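## Task

Plates B38, B83, B33 and B88 sit one per nest in N1, N2, N3 and N4; read the ID labels to learn which plate is where. First build a stack in rack S1, bottom to top: B38, then B33, then B83. B38 must rest flat on the rack floor, each plate above must be seated fully into the one below, and each plate's labelled short end must face the rack's front (the side toward the viewer). Next release the plates and push the START key on post KP far enough that it latches. Then return all four plates so each is back in its original nest, lying flat within the locators, with well A1 at the nest corner labelled A1, while START stays latched. Nothing may count as finished if the robot is what holds it in place; release everything and move the gripper away at the end.

## Robot and tools

Robot. One four-axis SCARA-style arm with a level two-finger gripper: a vertical lift, a shoulder, an elbow and a wrist yaw. The gripper cannot tilt. Its fingers point along the gripper's +x axis and close along its y axis. The commanded point (end_effector_position) lies midway between the rubber pads, 2 to 3 cm behind the fingertips. The fingers never fully meet (closed still leaves 0.066 m), so a key is pushed with a single fingertip.

Frames. Results report poses in the scene frame: origin on the table top under the arm's base, +z up, +y to the left when facing along +x. Motion commands, however, are offsets in the gripper's own axes.

The row format (shared by execute_actions and move): five plain numbers, each from -1 to 1, in the order dx, dy, dz, rz, opening. dx, dy, dz, rz are an offset, not a pose: a change relative to the gripper pose printed in the most recent result that shows it (or, before any such result in a scene, and for a second or later call in the same reply, relative to where the robot is when the action begins). Scale: 1.0 equals 0.6 m for dx/dy/dz and 180 degrees for rz; rz rotates about the gripper z axis from +x toward +y. Every row in an action is counted from that same starting pose, not from the row before it. Opening is absolute: +1 fully open (0.140 m), -1 closed (0.066 m gap). Full open to closed needs at least about 0.6 s. Because offsets start from the measured pose, repeating a small push against something rigid does not press harder, but against something yielding it does go deeper. A row of zeros is not a pause; it drives back to the reference pose.

execute_actions. Argument actions is a list holding zero or one item. Empty list: just report the state. Action item: {"rows": [...], "steps": n}, up to 15 rows and up to 15 steps (default 15), each step 1/30 s; each row covers one step and the final row repeats if steps outnumber rows. Wait item: {"steps": n} with n up to 300, counted from the previous result, so your reply time is included. Optional pictures (true/false) controls whether camera images come back. A rejected call sends nothing.

move. Argument target: one row as above (offset from the last shown gripper pose). Argument speed: path top speed in m/s, 0.002 to 0.5, default 0.25; rotation capped at twice that value in rad/s. The straight path lasts 0.5 to 10 s and is cut off at 10 s. It does not slow for obstacles; the real gripper can lag, drift off the line or overshoot the speed, especially with the arm stretched out. Opening is sent when the move starts. The result adds a move: line with the ending (done, off_target, moving, held, fault) and limits (paced = the sent pose was clipped; held = some steps were blocked, after which the arm may surge), plus the distance to target.

wait. Argument seconds, 0 to 10; lets the scene run with no new command.

zoom_image. Arguments camera (cam_high, cam_low or cam_wrist) and region [x0, y0, x1, y1] in pixels of that camera's 896x504 image, top-left origin, no larger than 504 by 504.

finished_scene. Argument scene: the number of the current scene.

Control behaviour. Every control step, the commanded pose is clipped to within 70 mm and 16 degrees of the measured pose. After an action ends, the arm continues only to the last clipped pose, so a far target may need further actions; check the reported pose. The simulation keeps running while you think and write. A Hand target line shows where the controller is currently steering.

Result lines. State: end_effector_position (metres) and end_effector_quat_wxyz, in the scene frame; the printed position may be somewhat off, more at long reach. Joint positions: lift (m, 0 to 0.55), shoulder (rad, -2 to 2), elbow (rad, -2.8 to 2.8), wrist yaw (rad, about -12.57 to 12.57), then finger-pad gap (m). Keep the elbow more than 0.4 rad from 0 or the arm may fold and fault. grip_measured gives the finger opening on the command scale (readings may be off by about 1 mm consistently). To hold something, command roughly 0.04 below grip_measured; a smaller margin grips more gently. HELD marks steps where your row was partly or wholly not sent; a pose unreachable line means the clearance check altered or blocked the command.

Faults and heat. If contact torque hits a joint's load limit (lift 54 N, shoulder 8.1 N m, elbow 4.05 N m, wrist yaw 1.35 N m, including a held object's weight), the arm halts for 10 s and drops the rest of the call. Holding loads heats motors: MOTOR HOT appears from 85 °C, and at 100 °C an OVER-TEMPERATURE FAULT brakes the arm until it cools.

Task conventions. Well A1 of a labelled item is at its labelled short end, in the corner opposite the labelled long side. Loose objects may occasionally get a small push.

Things to avoid. Do not touch START until the full stack is correct and the unlisted plate sits correctly in its nest; it counts as pressed once it lights, even unlatched. A drop of a few millimetres when setting a plate down is fine; a long fall fails the task. Never knock anything off the table. Approach contacts slowly and do not aim far beyond the contact point, since speed and overshoot raise the force. Avoid slips, slams and hard pushes, release plates before finishing, and move the gripper clear.

Each tool is called after "Call:" as name(argument=value, ...), one argument or row to a line, values as JSON.

## Session

Call:
execute_actions(
  actions=[],
)

Scene clock: 0.00 s of 15600.00 s.
end_effector_position=(+0.5325, +0.1442, +0.2370) grip_measured=+0.99 end_effector_quat_wxyz=(-0.533, +0.000, +0.000, +0.846)
Joint positions: [0.232 0.845 2.554 0.867 0.14 ]
Hand target: +0.533, +0.144, +0.237; -0.533, +0.000, +0.000, +0.846

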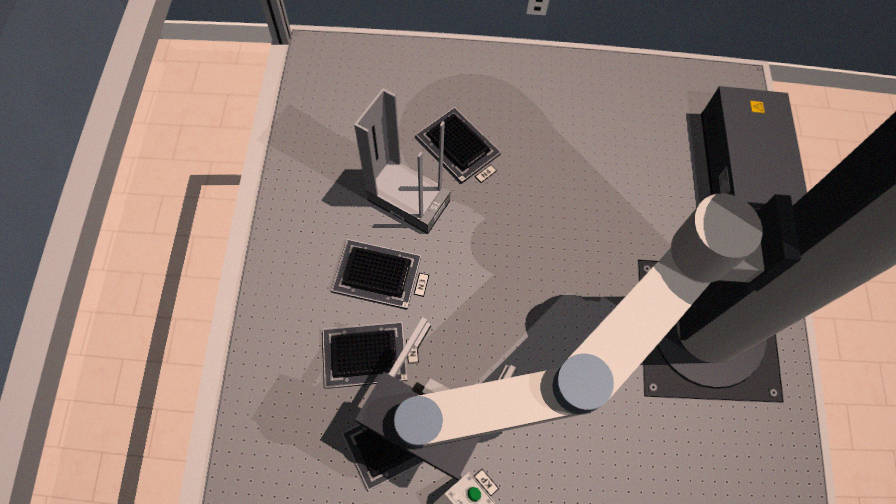

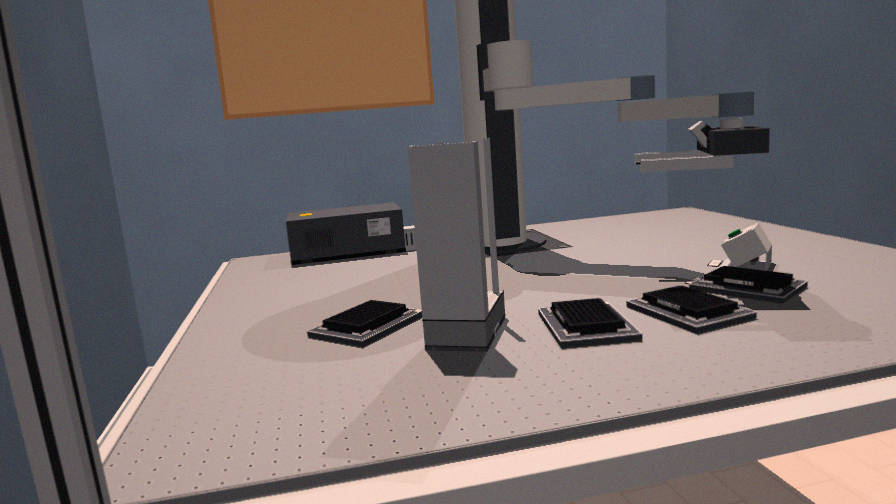

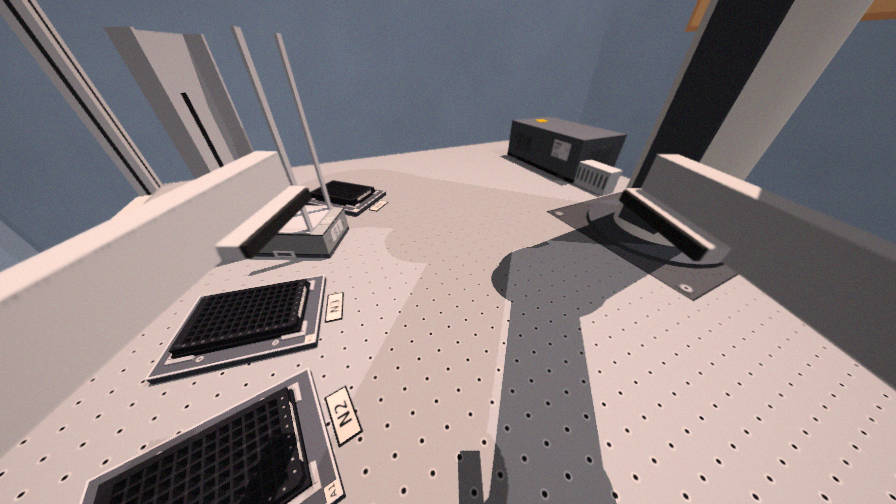

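Call:
zoom_image(
  camera="cam_high",
  region=[300, 80, 540, 320],
)

Call:
zoom_image(
  camera="cam_low",
  region=[520, 220, 820, 360],
)

Call:
zoom_image(
  camera="cam_low",
  region=[300, 280, 520, 360],
)

Region (300, 80, 540, 320) of cam_high's 896x504 image, scaled by 2.100, with more detail than that image has.

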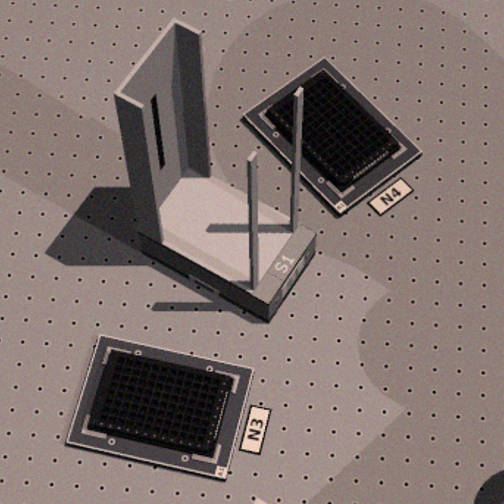

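Region (520, 220, 820, 360) of cam_low's 896x504 image, scaled by 1.680, with more detail than that image has; it fills the top 235 rows of this view, and the rest is white.

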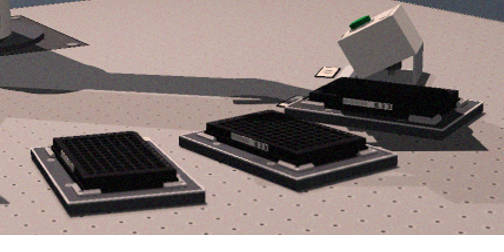

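Region (300, 280, 520, 360) of cam_low's 896x504 image, scaled by 2.291, with more detail than that image has; it fills the top 183 rows of this view, and the rest is white.

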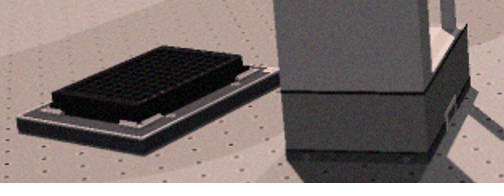

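Call:
move(
  target=[0.168,0.242,-0.19,0.572,1],
  speed=0.4,
)

Scene clock: 20.47 s of 15600.00 s.
end_effector_position=(+0.6200, -0.0097, +0.1229) grip_measured=+0.99 end_effector_quat_wxyz=(+0.994, -0.000, -0.000, -0.110)
Joint positions: [0.118 0.902 1.265 3.895 0.14 ]
Hand target: +0.620, -0.010, +0.123; +0.994, -0.000, -0.000, -0.110
Off the commanded pose: 0.000 m, 0 deg.
After step 90, 14.80 s passed at rest.
move: done
camera_calibration (this result's frames):
cam_wrist: T_world_to_cam=[[-0.22016, -0.975442, 0.00651372, 0.134359], [-0.589265, 0.127671, -0.797789, 0.452004], [0.777365, -0.179479, -0.602902, -0.314453], [0, 0, 0, 1]] pos_world=[0.540376, 0.0169138, 0.170144]

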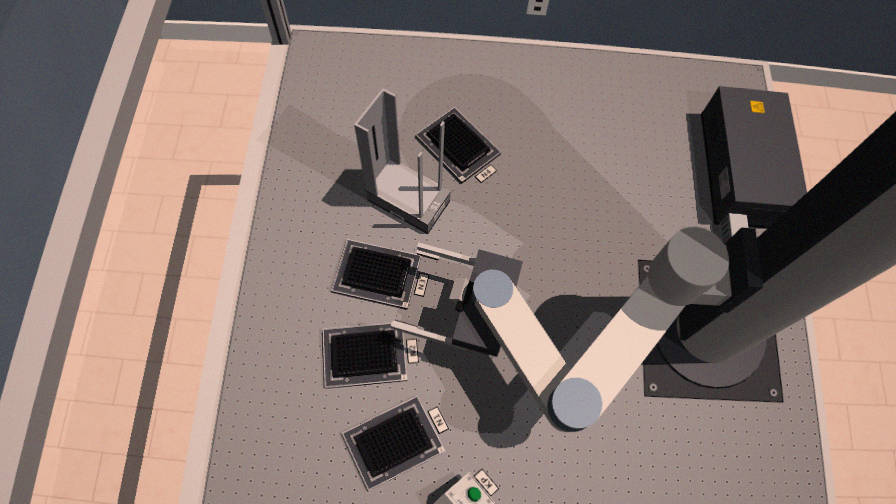

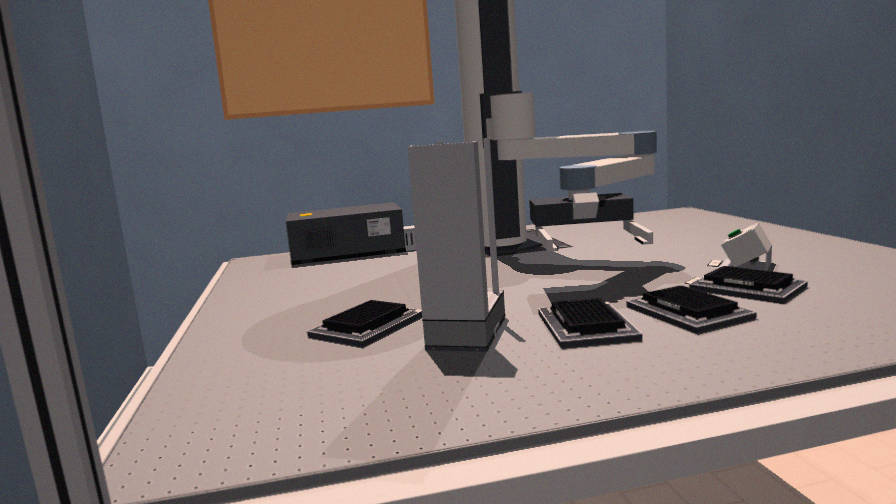

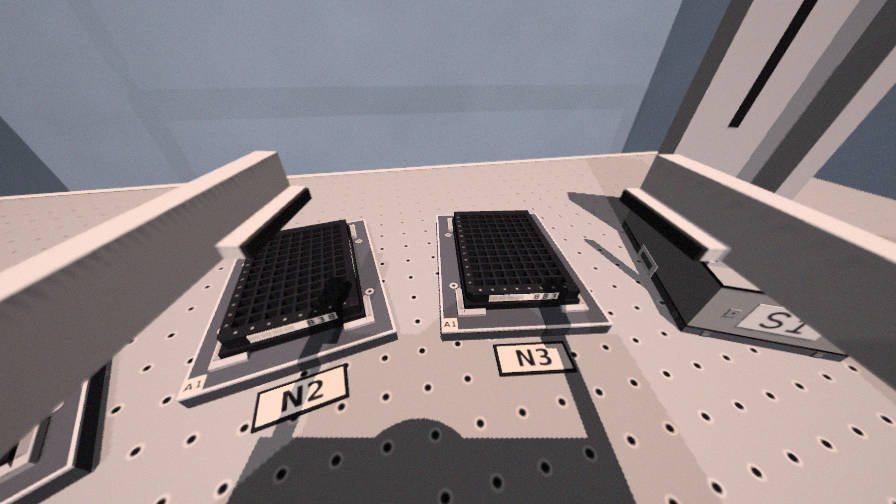

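Call:
zoom_image(
  camera="cam_wrist",
  region=[170, 200, 630, 420],
)

Call:
zoom_image(
  camera="cam_low",
  region=[630, 225, 810, 325],
)

Call:
zoom_image(
  camera="cam_high",
  region=[310, 310, 510, 504],
)

Region (170, 200, 630, 420) of cam_wrist's 896x504 image, scaled by 1.096, with more detail than that image has; it fills the top 241 rows of this view, and the rest is white.

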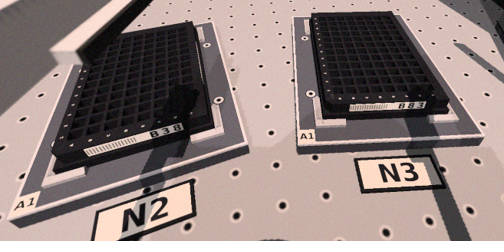

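Region (630, 225, 810, 325) of cam_low's 896x504 image, scaled by 2.800, with more detail than that image has.

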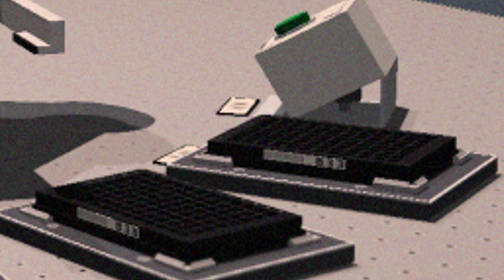

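Region (310, 310, 510, 504) of cam_high's 896x504 image, scaled by 2.520, with more detail than that image has; it fills the top 489 rows of this view, and the rest is white.

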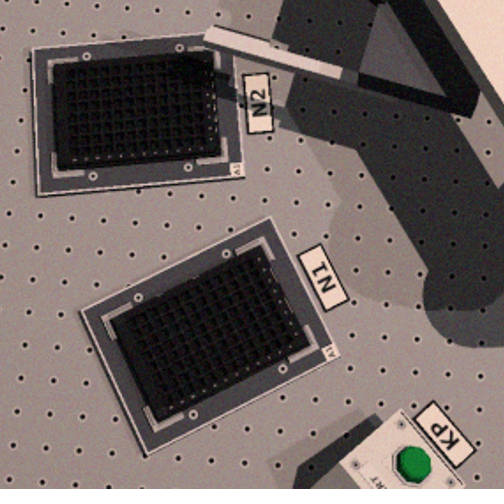

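Call:
move(
  target=[0.08,0.253,-0.08,0.109,1],
  speed=0.4,
)

Scene clock: 30.00 s of 15600.00 s.
end_effector_position=(+0.7001, +0.1281, +0.0749) grip_measured=+0.99 end_effector_quat_wxyz=(+0.998, -0.000, -0.000, +0.061)
Joint positions: [0.07  0.907 1.761 3.737 0.14 ]
Hand target: +0.700, +0.128, +0.075; +0.998, -0.000, -0.000, +0.061
Off the commanded pose: 0.000 m, 0 deg.
After step 90, 5.63 s passed at rest.
move: done
camera_calibration (this result's frames):
cam_wrist: T_world_to_cam=[[0.120577, -0.992683, 0.00651372, 0.0503152], [-0.597889, -0.0778582, -0.797789, 0.475606], [0.792458, 0.0923009, -0.602902, -0.426318], [0, 0, 0, 1]] pos_world=[0.616132, 0.126326, 0.122078]

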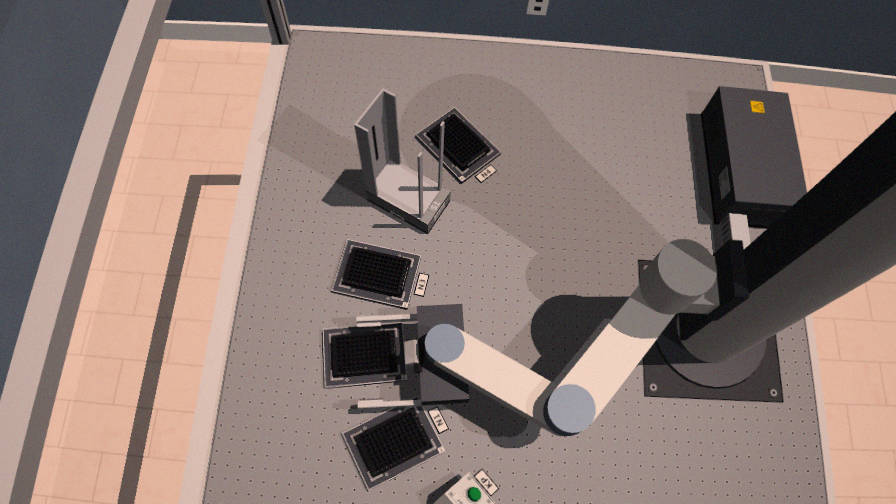

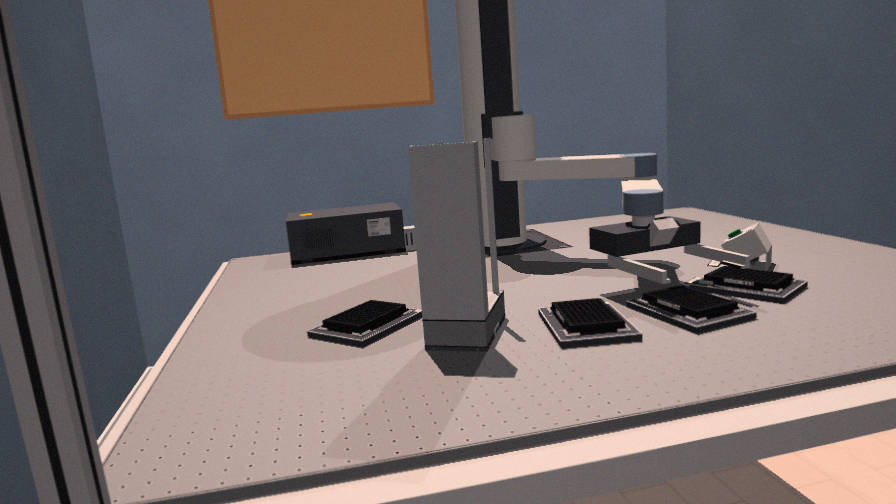

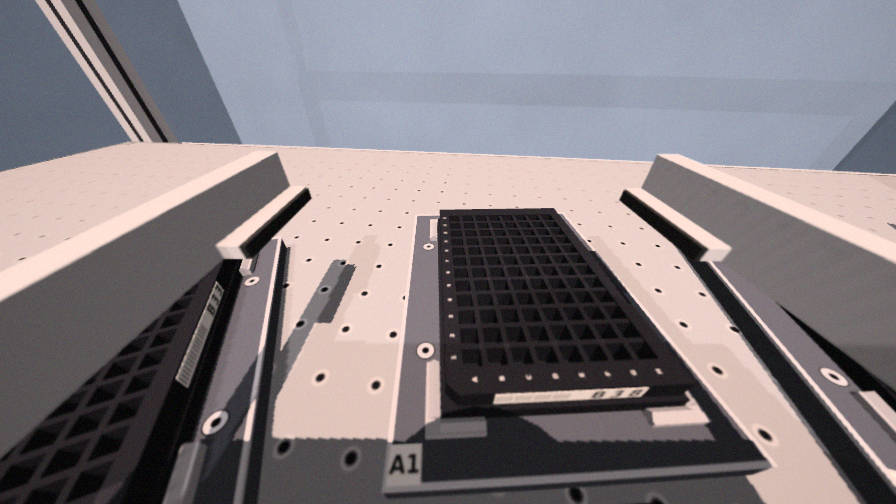

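Call:
move(
  target=[0.026,-0.048,-0.02,0.008,0.2],
)

Call:
move(
  target=[0,0,-0.05,0,0.2],
  speed=0.05,
)

Scene clock: 37.33 s of 15600.00 s.
end_effector_position=(+0.7191, +0.1012, +0.0629) grip_measured=+0.20 end_effector_quat_wxyz=(+0.997, -0.000, -0.000, +0.073)
Joint positions: [0.058 0.791 1.835 3.804 0.11 ]
Hand target: +0.719, +0.101, +0.063; +0.997, -0.000, -0.000, +0.073
Off the commanded pose: 0.000 m, 0 deg.
After step 90, 3.63 s passed at rest.
move: done
camera_calibration (this result's frames):
cam_wrist: T_world_to_cam=[[0.144937, -0.989419, 0.00651372, 0.00357563], [-0.595795, -0.0925282, -0.797789, 0.475279], [0.78995, 0.111748, -0.602902, -0.446306], [0, 0, 0, 1]] pos_world=[0.63521, 0.0973884, 0.11007]

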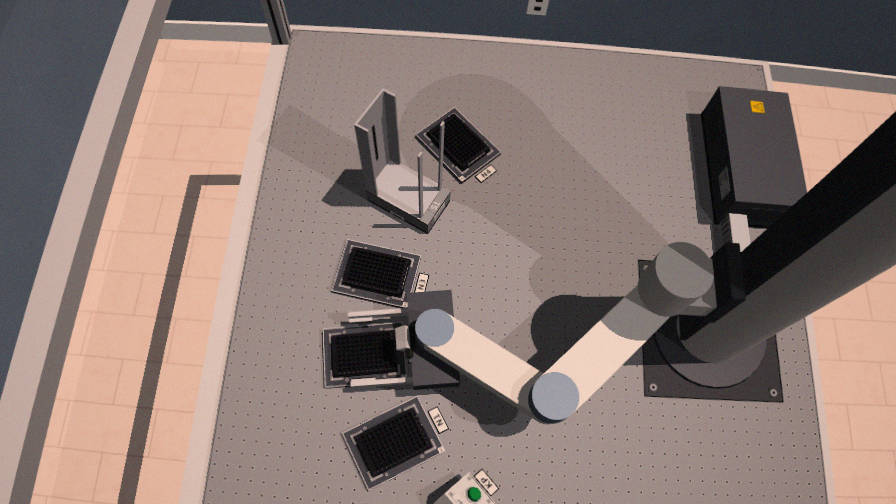

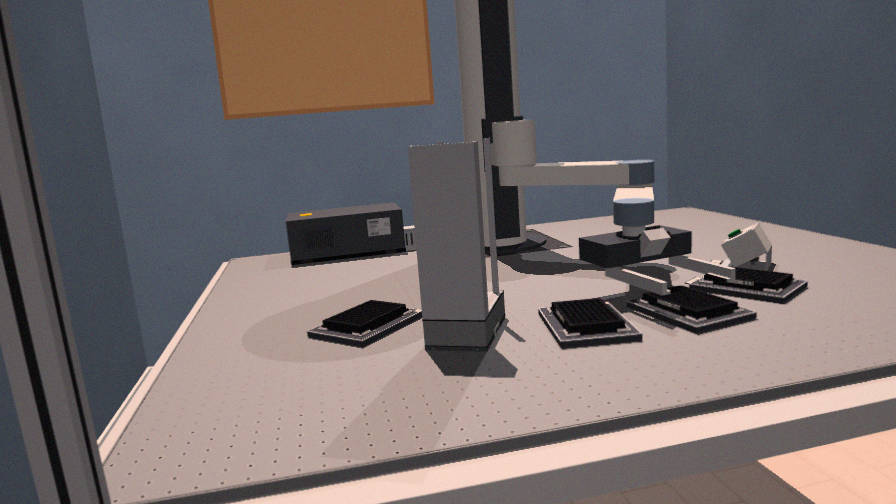

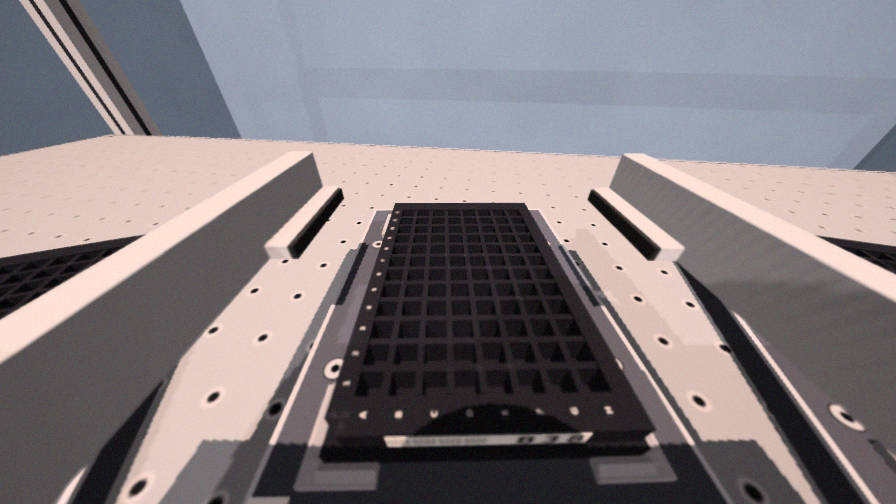

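Scene clock: 38.20 s of 15600.00 s.
end_effector_position=(+0.7191, +0.1012, +0.0328) grip_measured=+0.20 end_effector_quat_wxyz=(+0.997, -0.000, -0.000, +0.073)
Joint positions: [0.028 0.791 1.834 3.804 0.11 ]
Hand target: +0.719, +0.101, +0.033; +0.997, -0.000, -0.000, +0.073
Off the commanded pose: 0.000 m, 0 deg.
move: done
camera_calibration (this result's frames):
cam_wrist: T_world_to_cam=[[0.144911, -0.989423, 0.00651372, 0.00377967], [-0.595797, -0.0925126, -0.797789, 0.45129], [0.789953, 0.111727, -0.602902, -0.464432], [0, 0, 0, 1]] pos_world=[0.635209, 0.0973795, 0.0800031]

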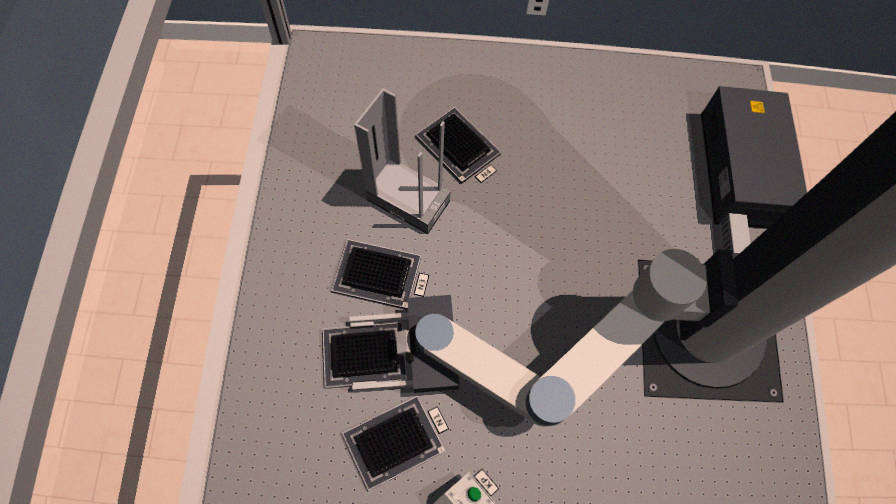

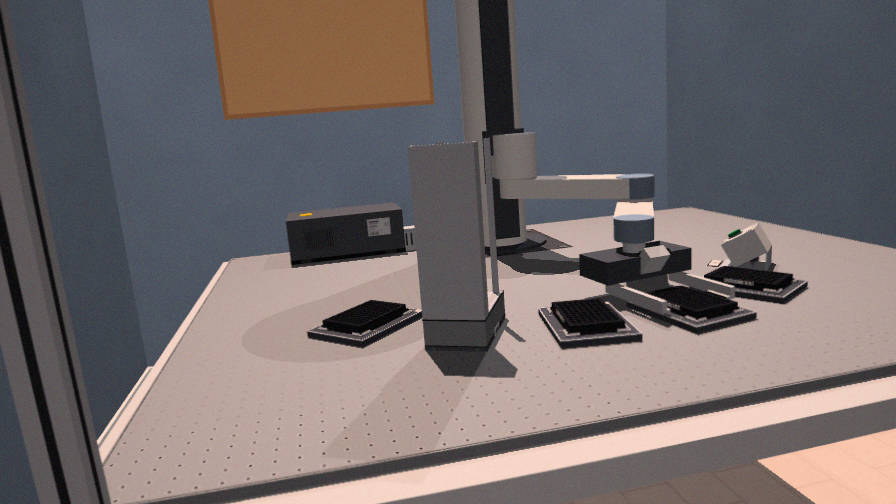

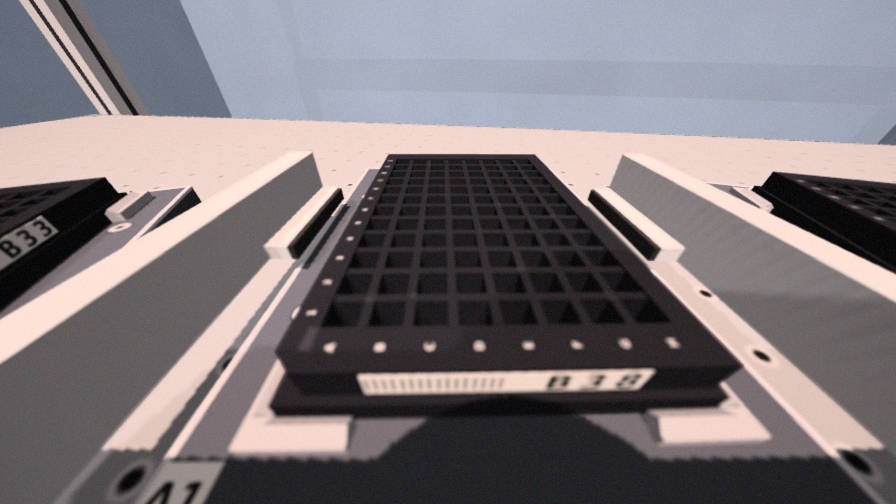

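Call:
move(
  target=[0,0,0,0.004,-0.56],
)

Scene clock: 43.30 s of 15600.00 s.
end_effector_position=(+0.7191, +0.1007, +0.0330) grip_measured=-0.56 end_effector_quat_wxyz=(+0.997, -0.000, -0.000, +0.078)
Joint positions: [0.028 0.787 1.834 3.819 0.082]
Hand target: +0.719, +0.101, +0.033; +0.997, -0.000, -0.000, +0.079
Off the commanded pose: 0.000 m, 0 deg.
After step 90, 1.40 s passed at rest.
move: done
camera_calibration (this result's frames):
cam_wrist: T_world_to_cam=[[0.154697, -0.98794, 0.00651372, -0.00385069], [-0.594853, -0.0984054, -0.797789, 0.451332], [0.788809, 0.119541, -0.602902, -0.464249], [0, 0, 0, 1]] pos_world=[0.635276, 0.0961062, 0.0801962]

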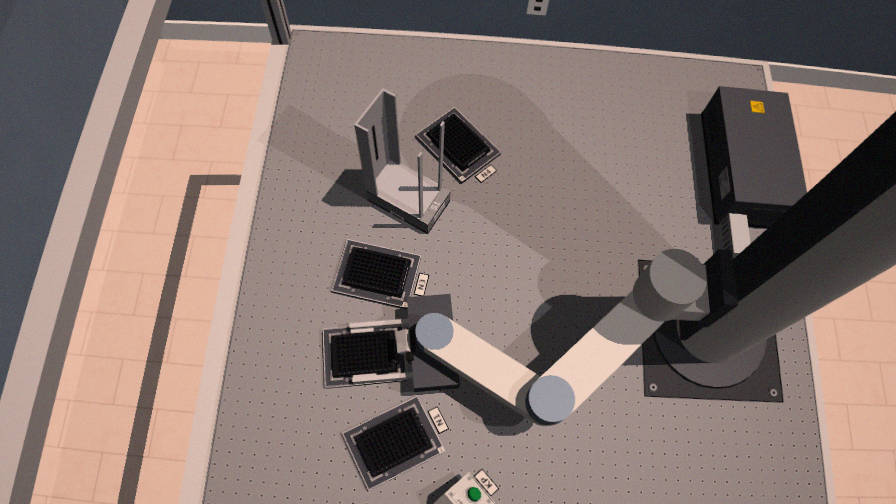

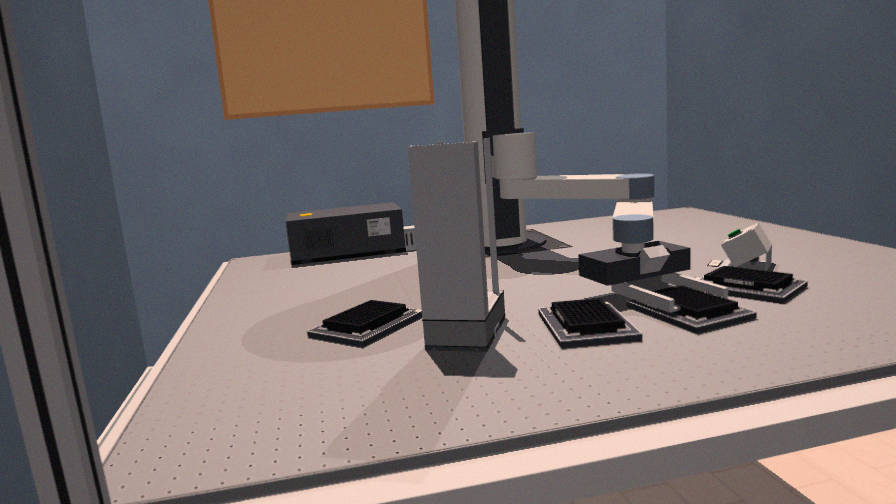

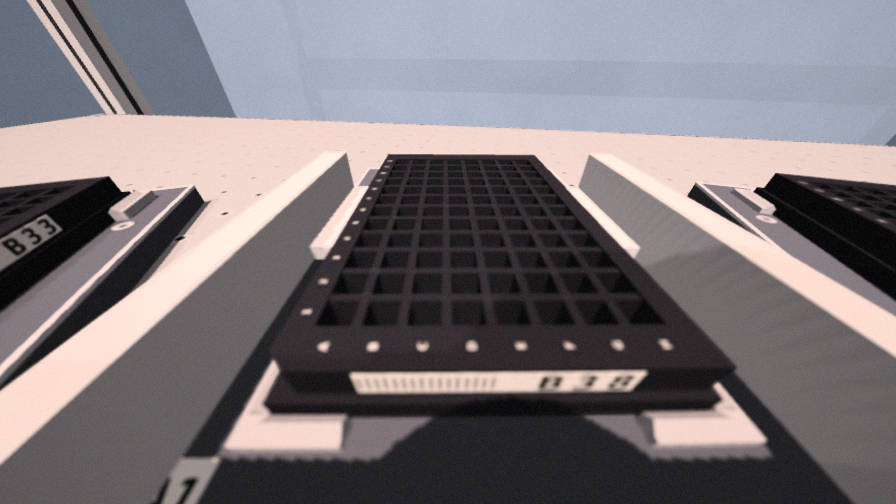

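Call:
move(
  target=[0,0,0,0,-0.63],
)

Scene clock: 47.17 s of 15600.00 s.
end_effector_position=(+0.7191, +0.1007, +0.0331) grip_measured=-0.57 end_effector_quat_wxyz=(+0.997, -0.000, -0.000, +0.078)
Joint positions: [0.028 0.787 1.834 3.819 0.082]
Hand target: +0.719, +0.101, +0.033; +0.997, -0.000, -0.000, +0.078
Off the commanded pose: 0.000 m, 0 deg.
After step 90, 0.17 s passed at rest.
move: done
camera_calibration (this result's frames):
cam_wrist: T_world_to_cam=[[0.154531, -0.987966, 0.00651372, -0.00375311], [-0.594869, -0.0983052, -0.797789, 0.451404], [0.788829, 0.119408, -0.602902, -0.464196], [0, 0, 0, 1]] pos_world=[0.635277, 0.0960962, 0.0802842]

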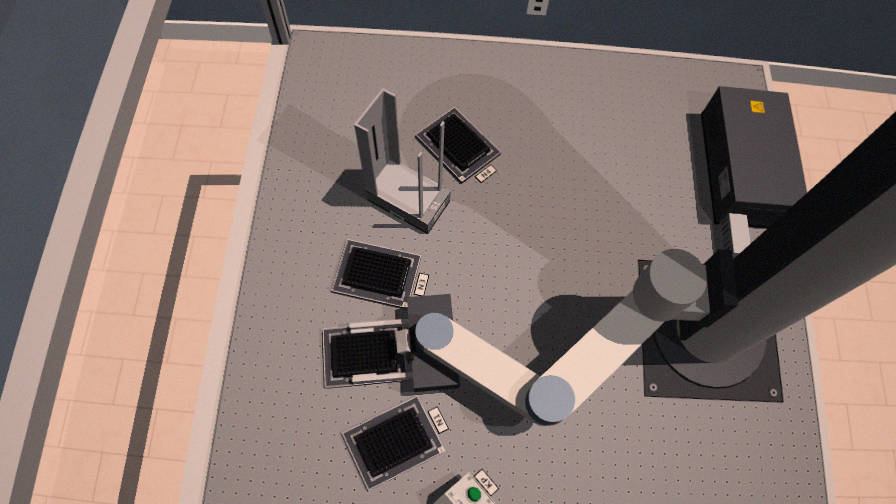

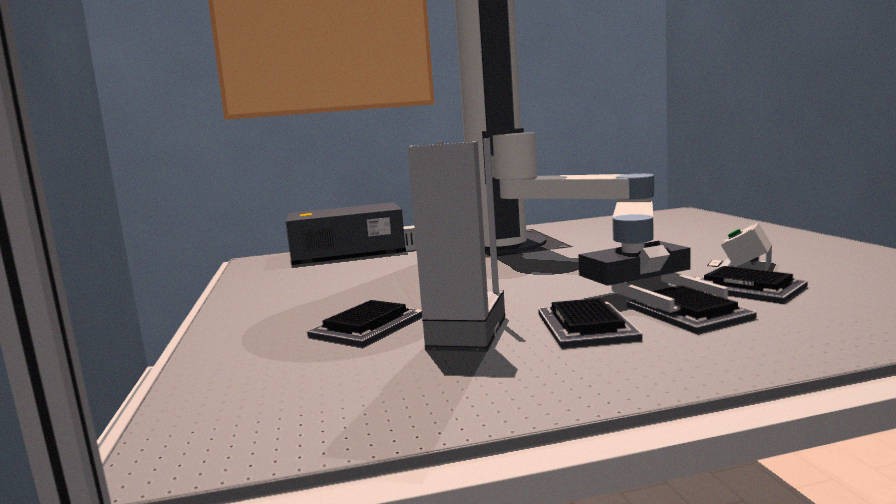

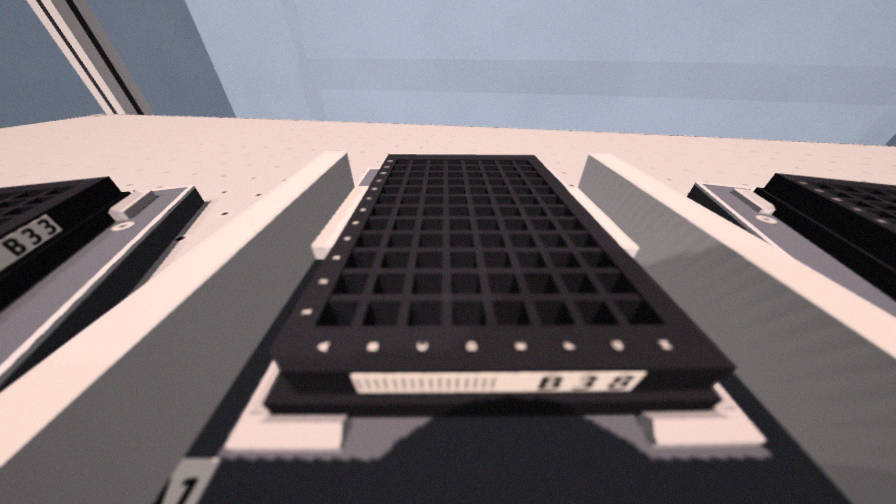

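Call:
move(
  target=[0,0,0.55,0,-0.63],
  speed=0.3,
)

Call:
move(
  target=[-0.294,-0.483,0,-0.206,-0.63],
  speed=0.3,
)

Scene clock: 57.90 s of 15600.00 s.
end_effector_position=(+0.7191, +0.1007, +0.3631) grip_measured=-0.57 end_effector_quat_wxyz=(+0.997, -0.000, -0.000, +0.078)
Joint positions: [0.358 0.787 1.834 3.819 0.082]
Hand target: +0.719, +0.101, +0.363; +0.997, -0.000, -0.000, +0.078
Off the commanded pose: 0.000 m, 0 deg.
After step 90, 6.17 s passed at rest.
move: done
camera_calibration (this result's frames):
cam_wrist: T_world_to_cam=[[0.154553, -0.987963, 0.00651372, -0.00591113], [-0.594867, -0.0983183, -0.797789, 0.71472], [0.788826, 0.119426, -0.602902, -0.265209], [0, 0, 0, 1]] pos_world=[0.63528, 0.0961028, 0.410339]

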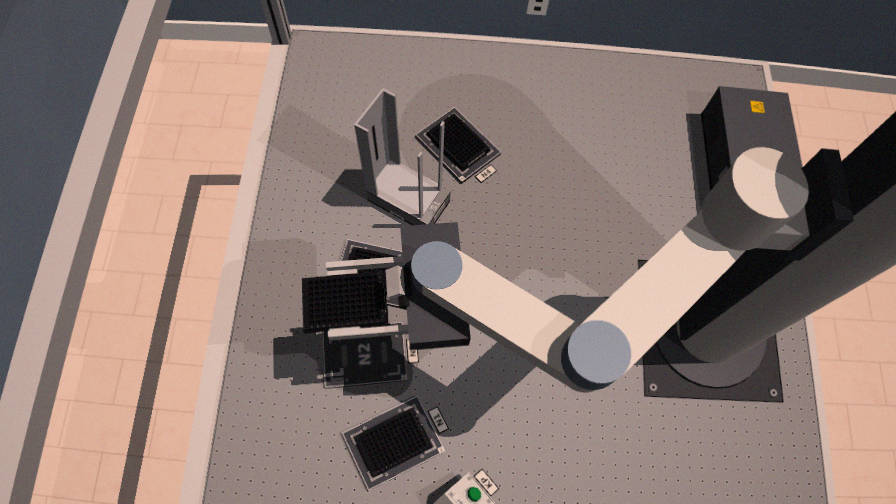

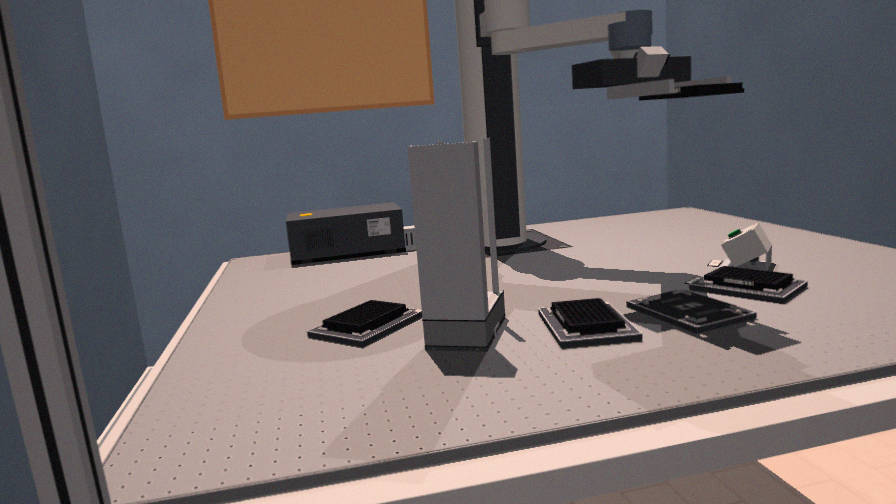

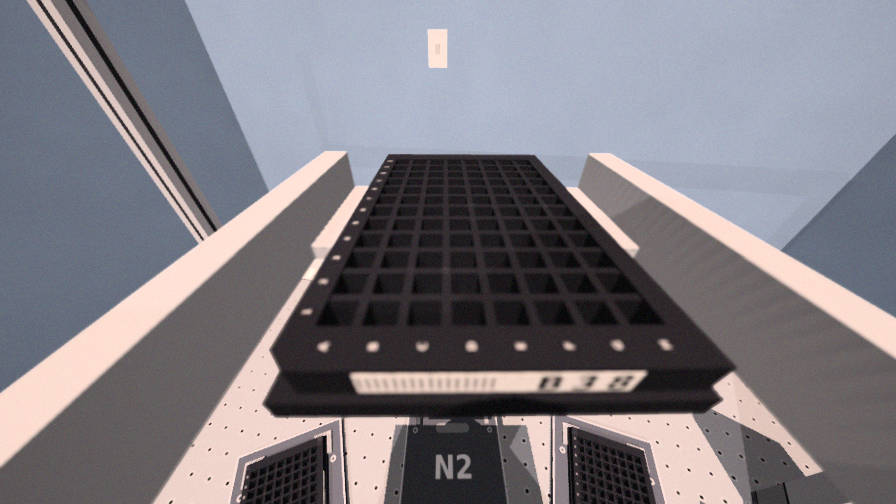

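Scene clock: 59.43 s of 15600.00 s.
end_effector_position=(+0.5900, -0.2132, +0.3631) grip_measured=-0.57 end_effector_quat_wxyz=(+0.970, -0.000, -0.000, -0.243)
Joint positions: [0.358 0.332 1.35  4.109 0.082]
Hand target: +0.590, -0.213, +0.363; +0.970, -0.000, -0.000, -0.243
Off the commanded pose: 0.000 m, 0 deg.
move: done
camera_calibration (this result's frames):
cam_wrist: T_world_to_cam=[[-0.472669, -0.881216, 0.00651372, 0.0967235], [-0.533766, 0.280406, -0.797789, 0.651702], [0.701198, -0.380567, -0.602902, -0.180721], [0, 0, 0, 1]] pos_world=[0.520296, -0.166283, 0.410333]

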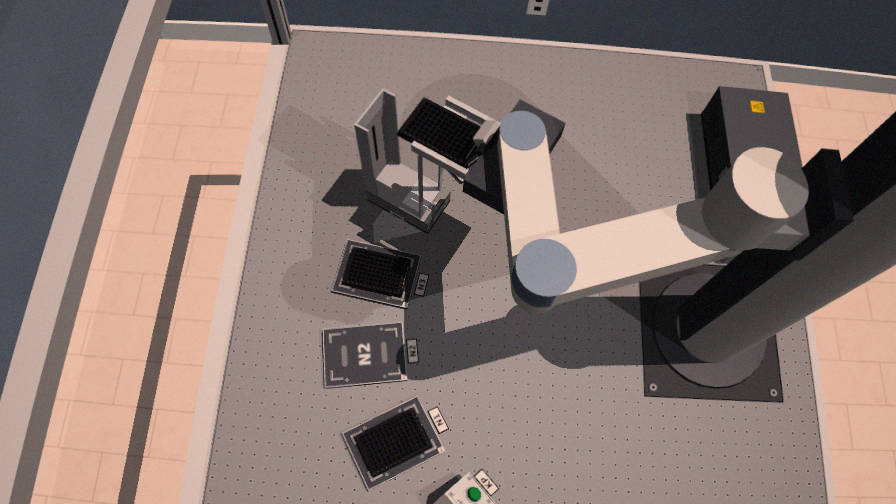

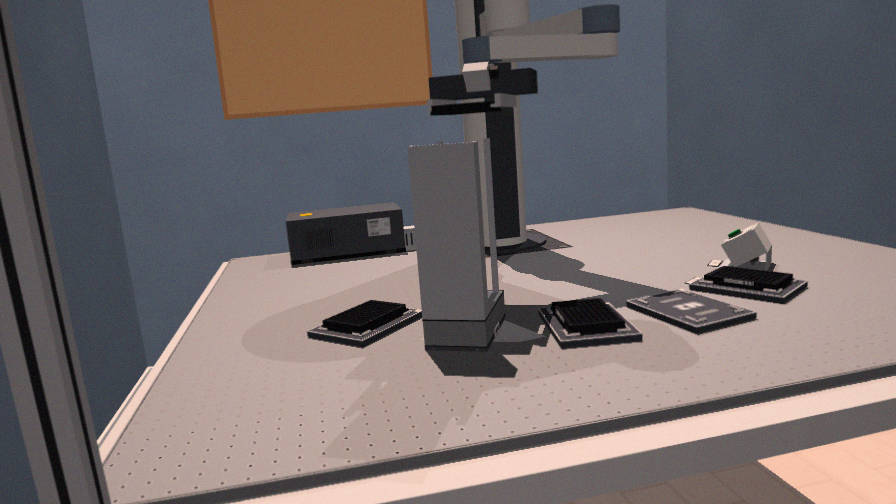

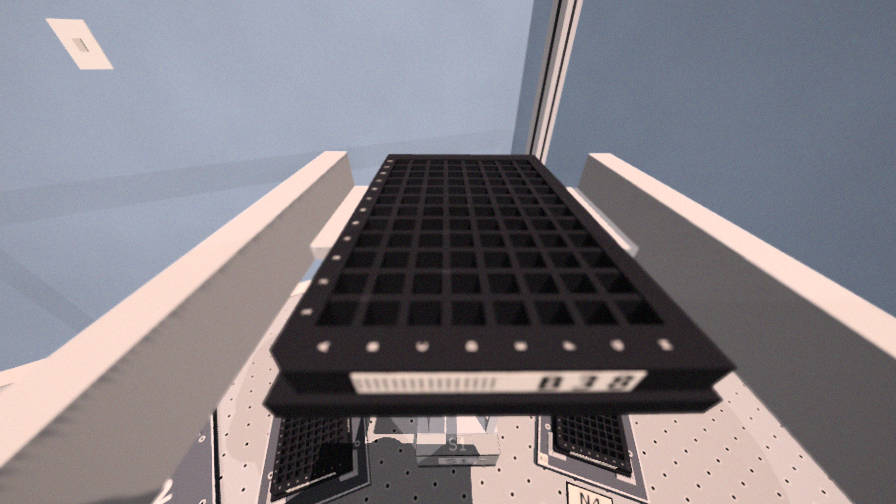

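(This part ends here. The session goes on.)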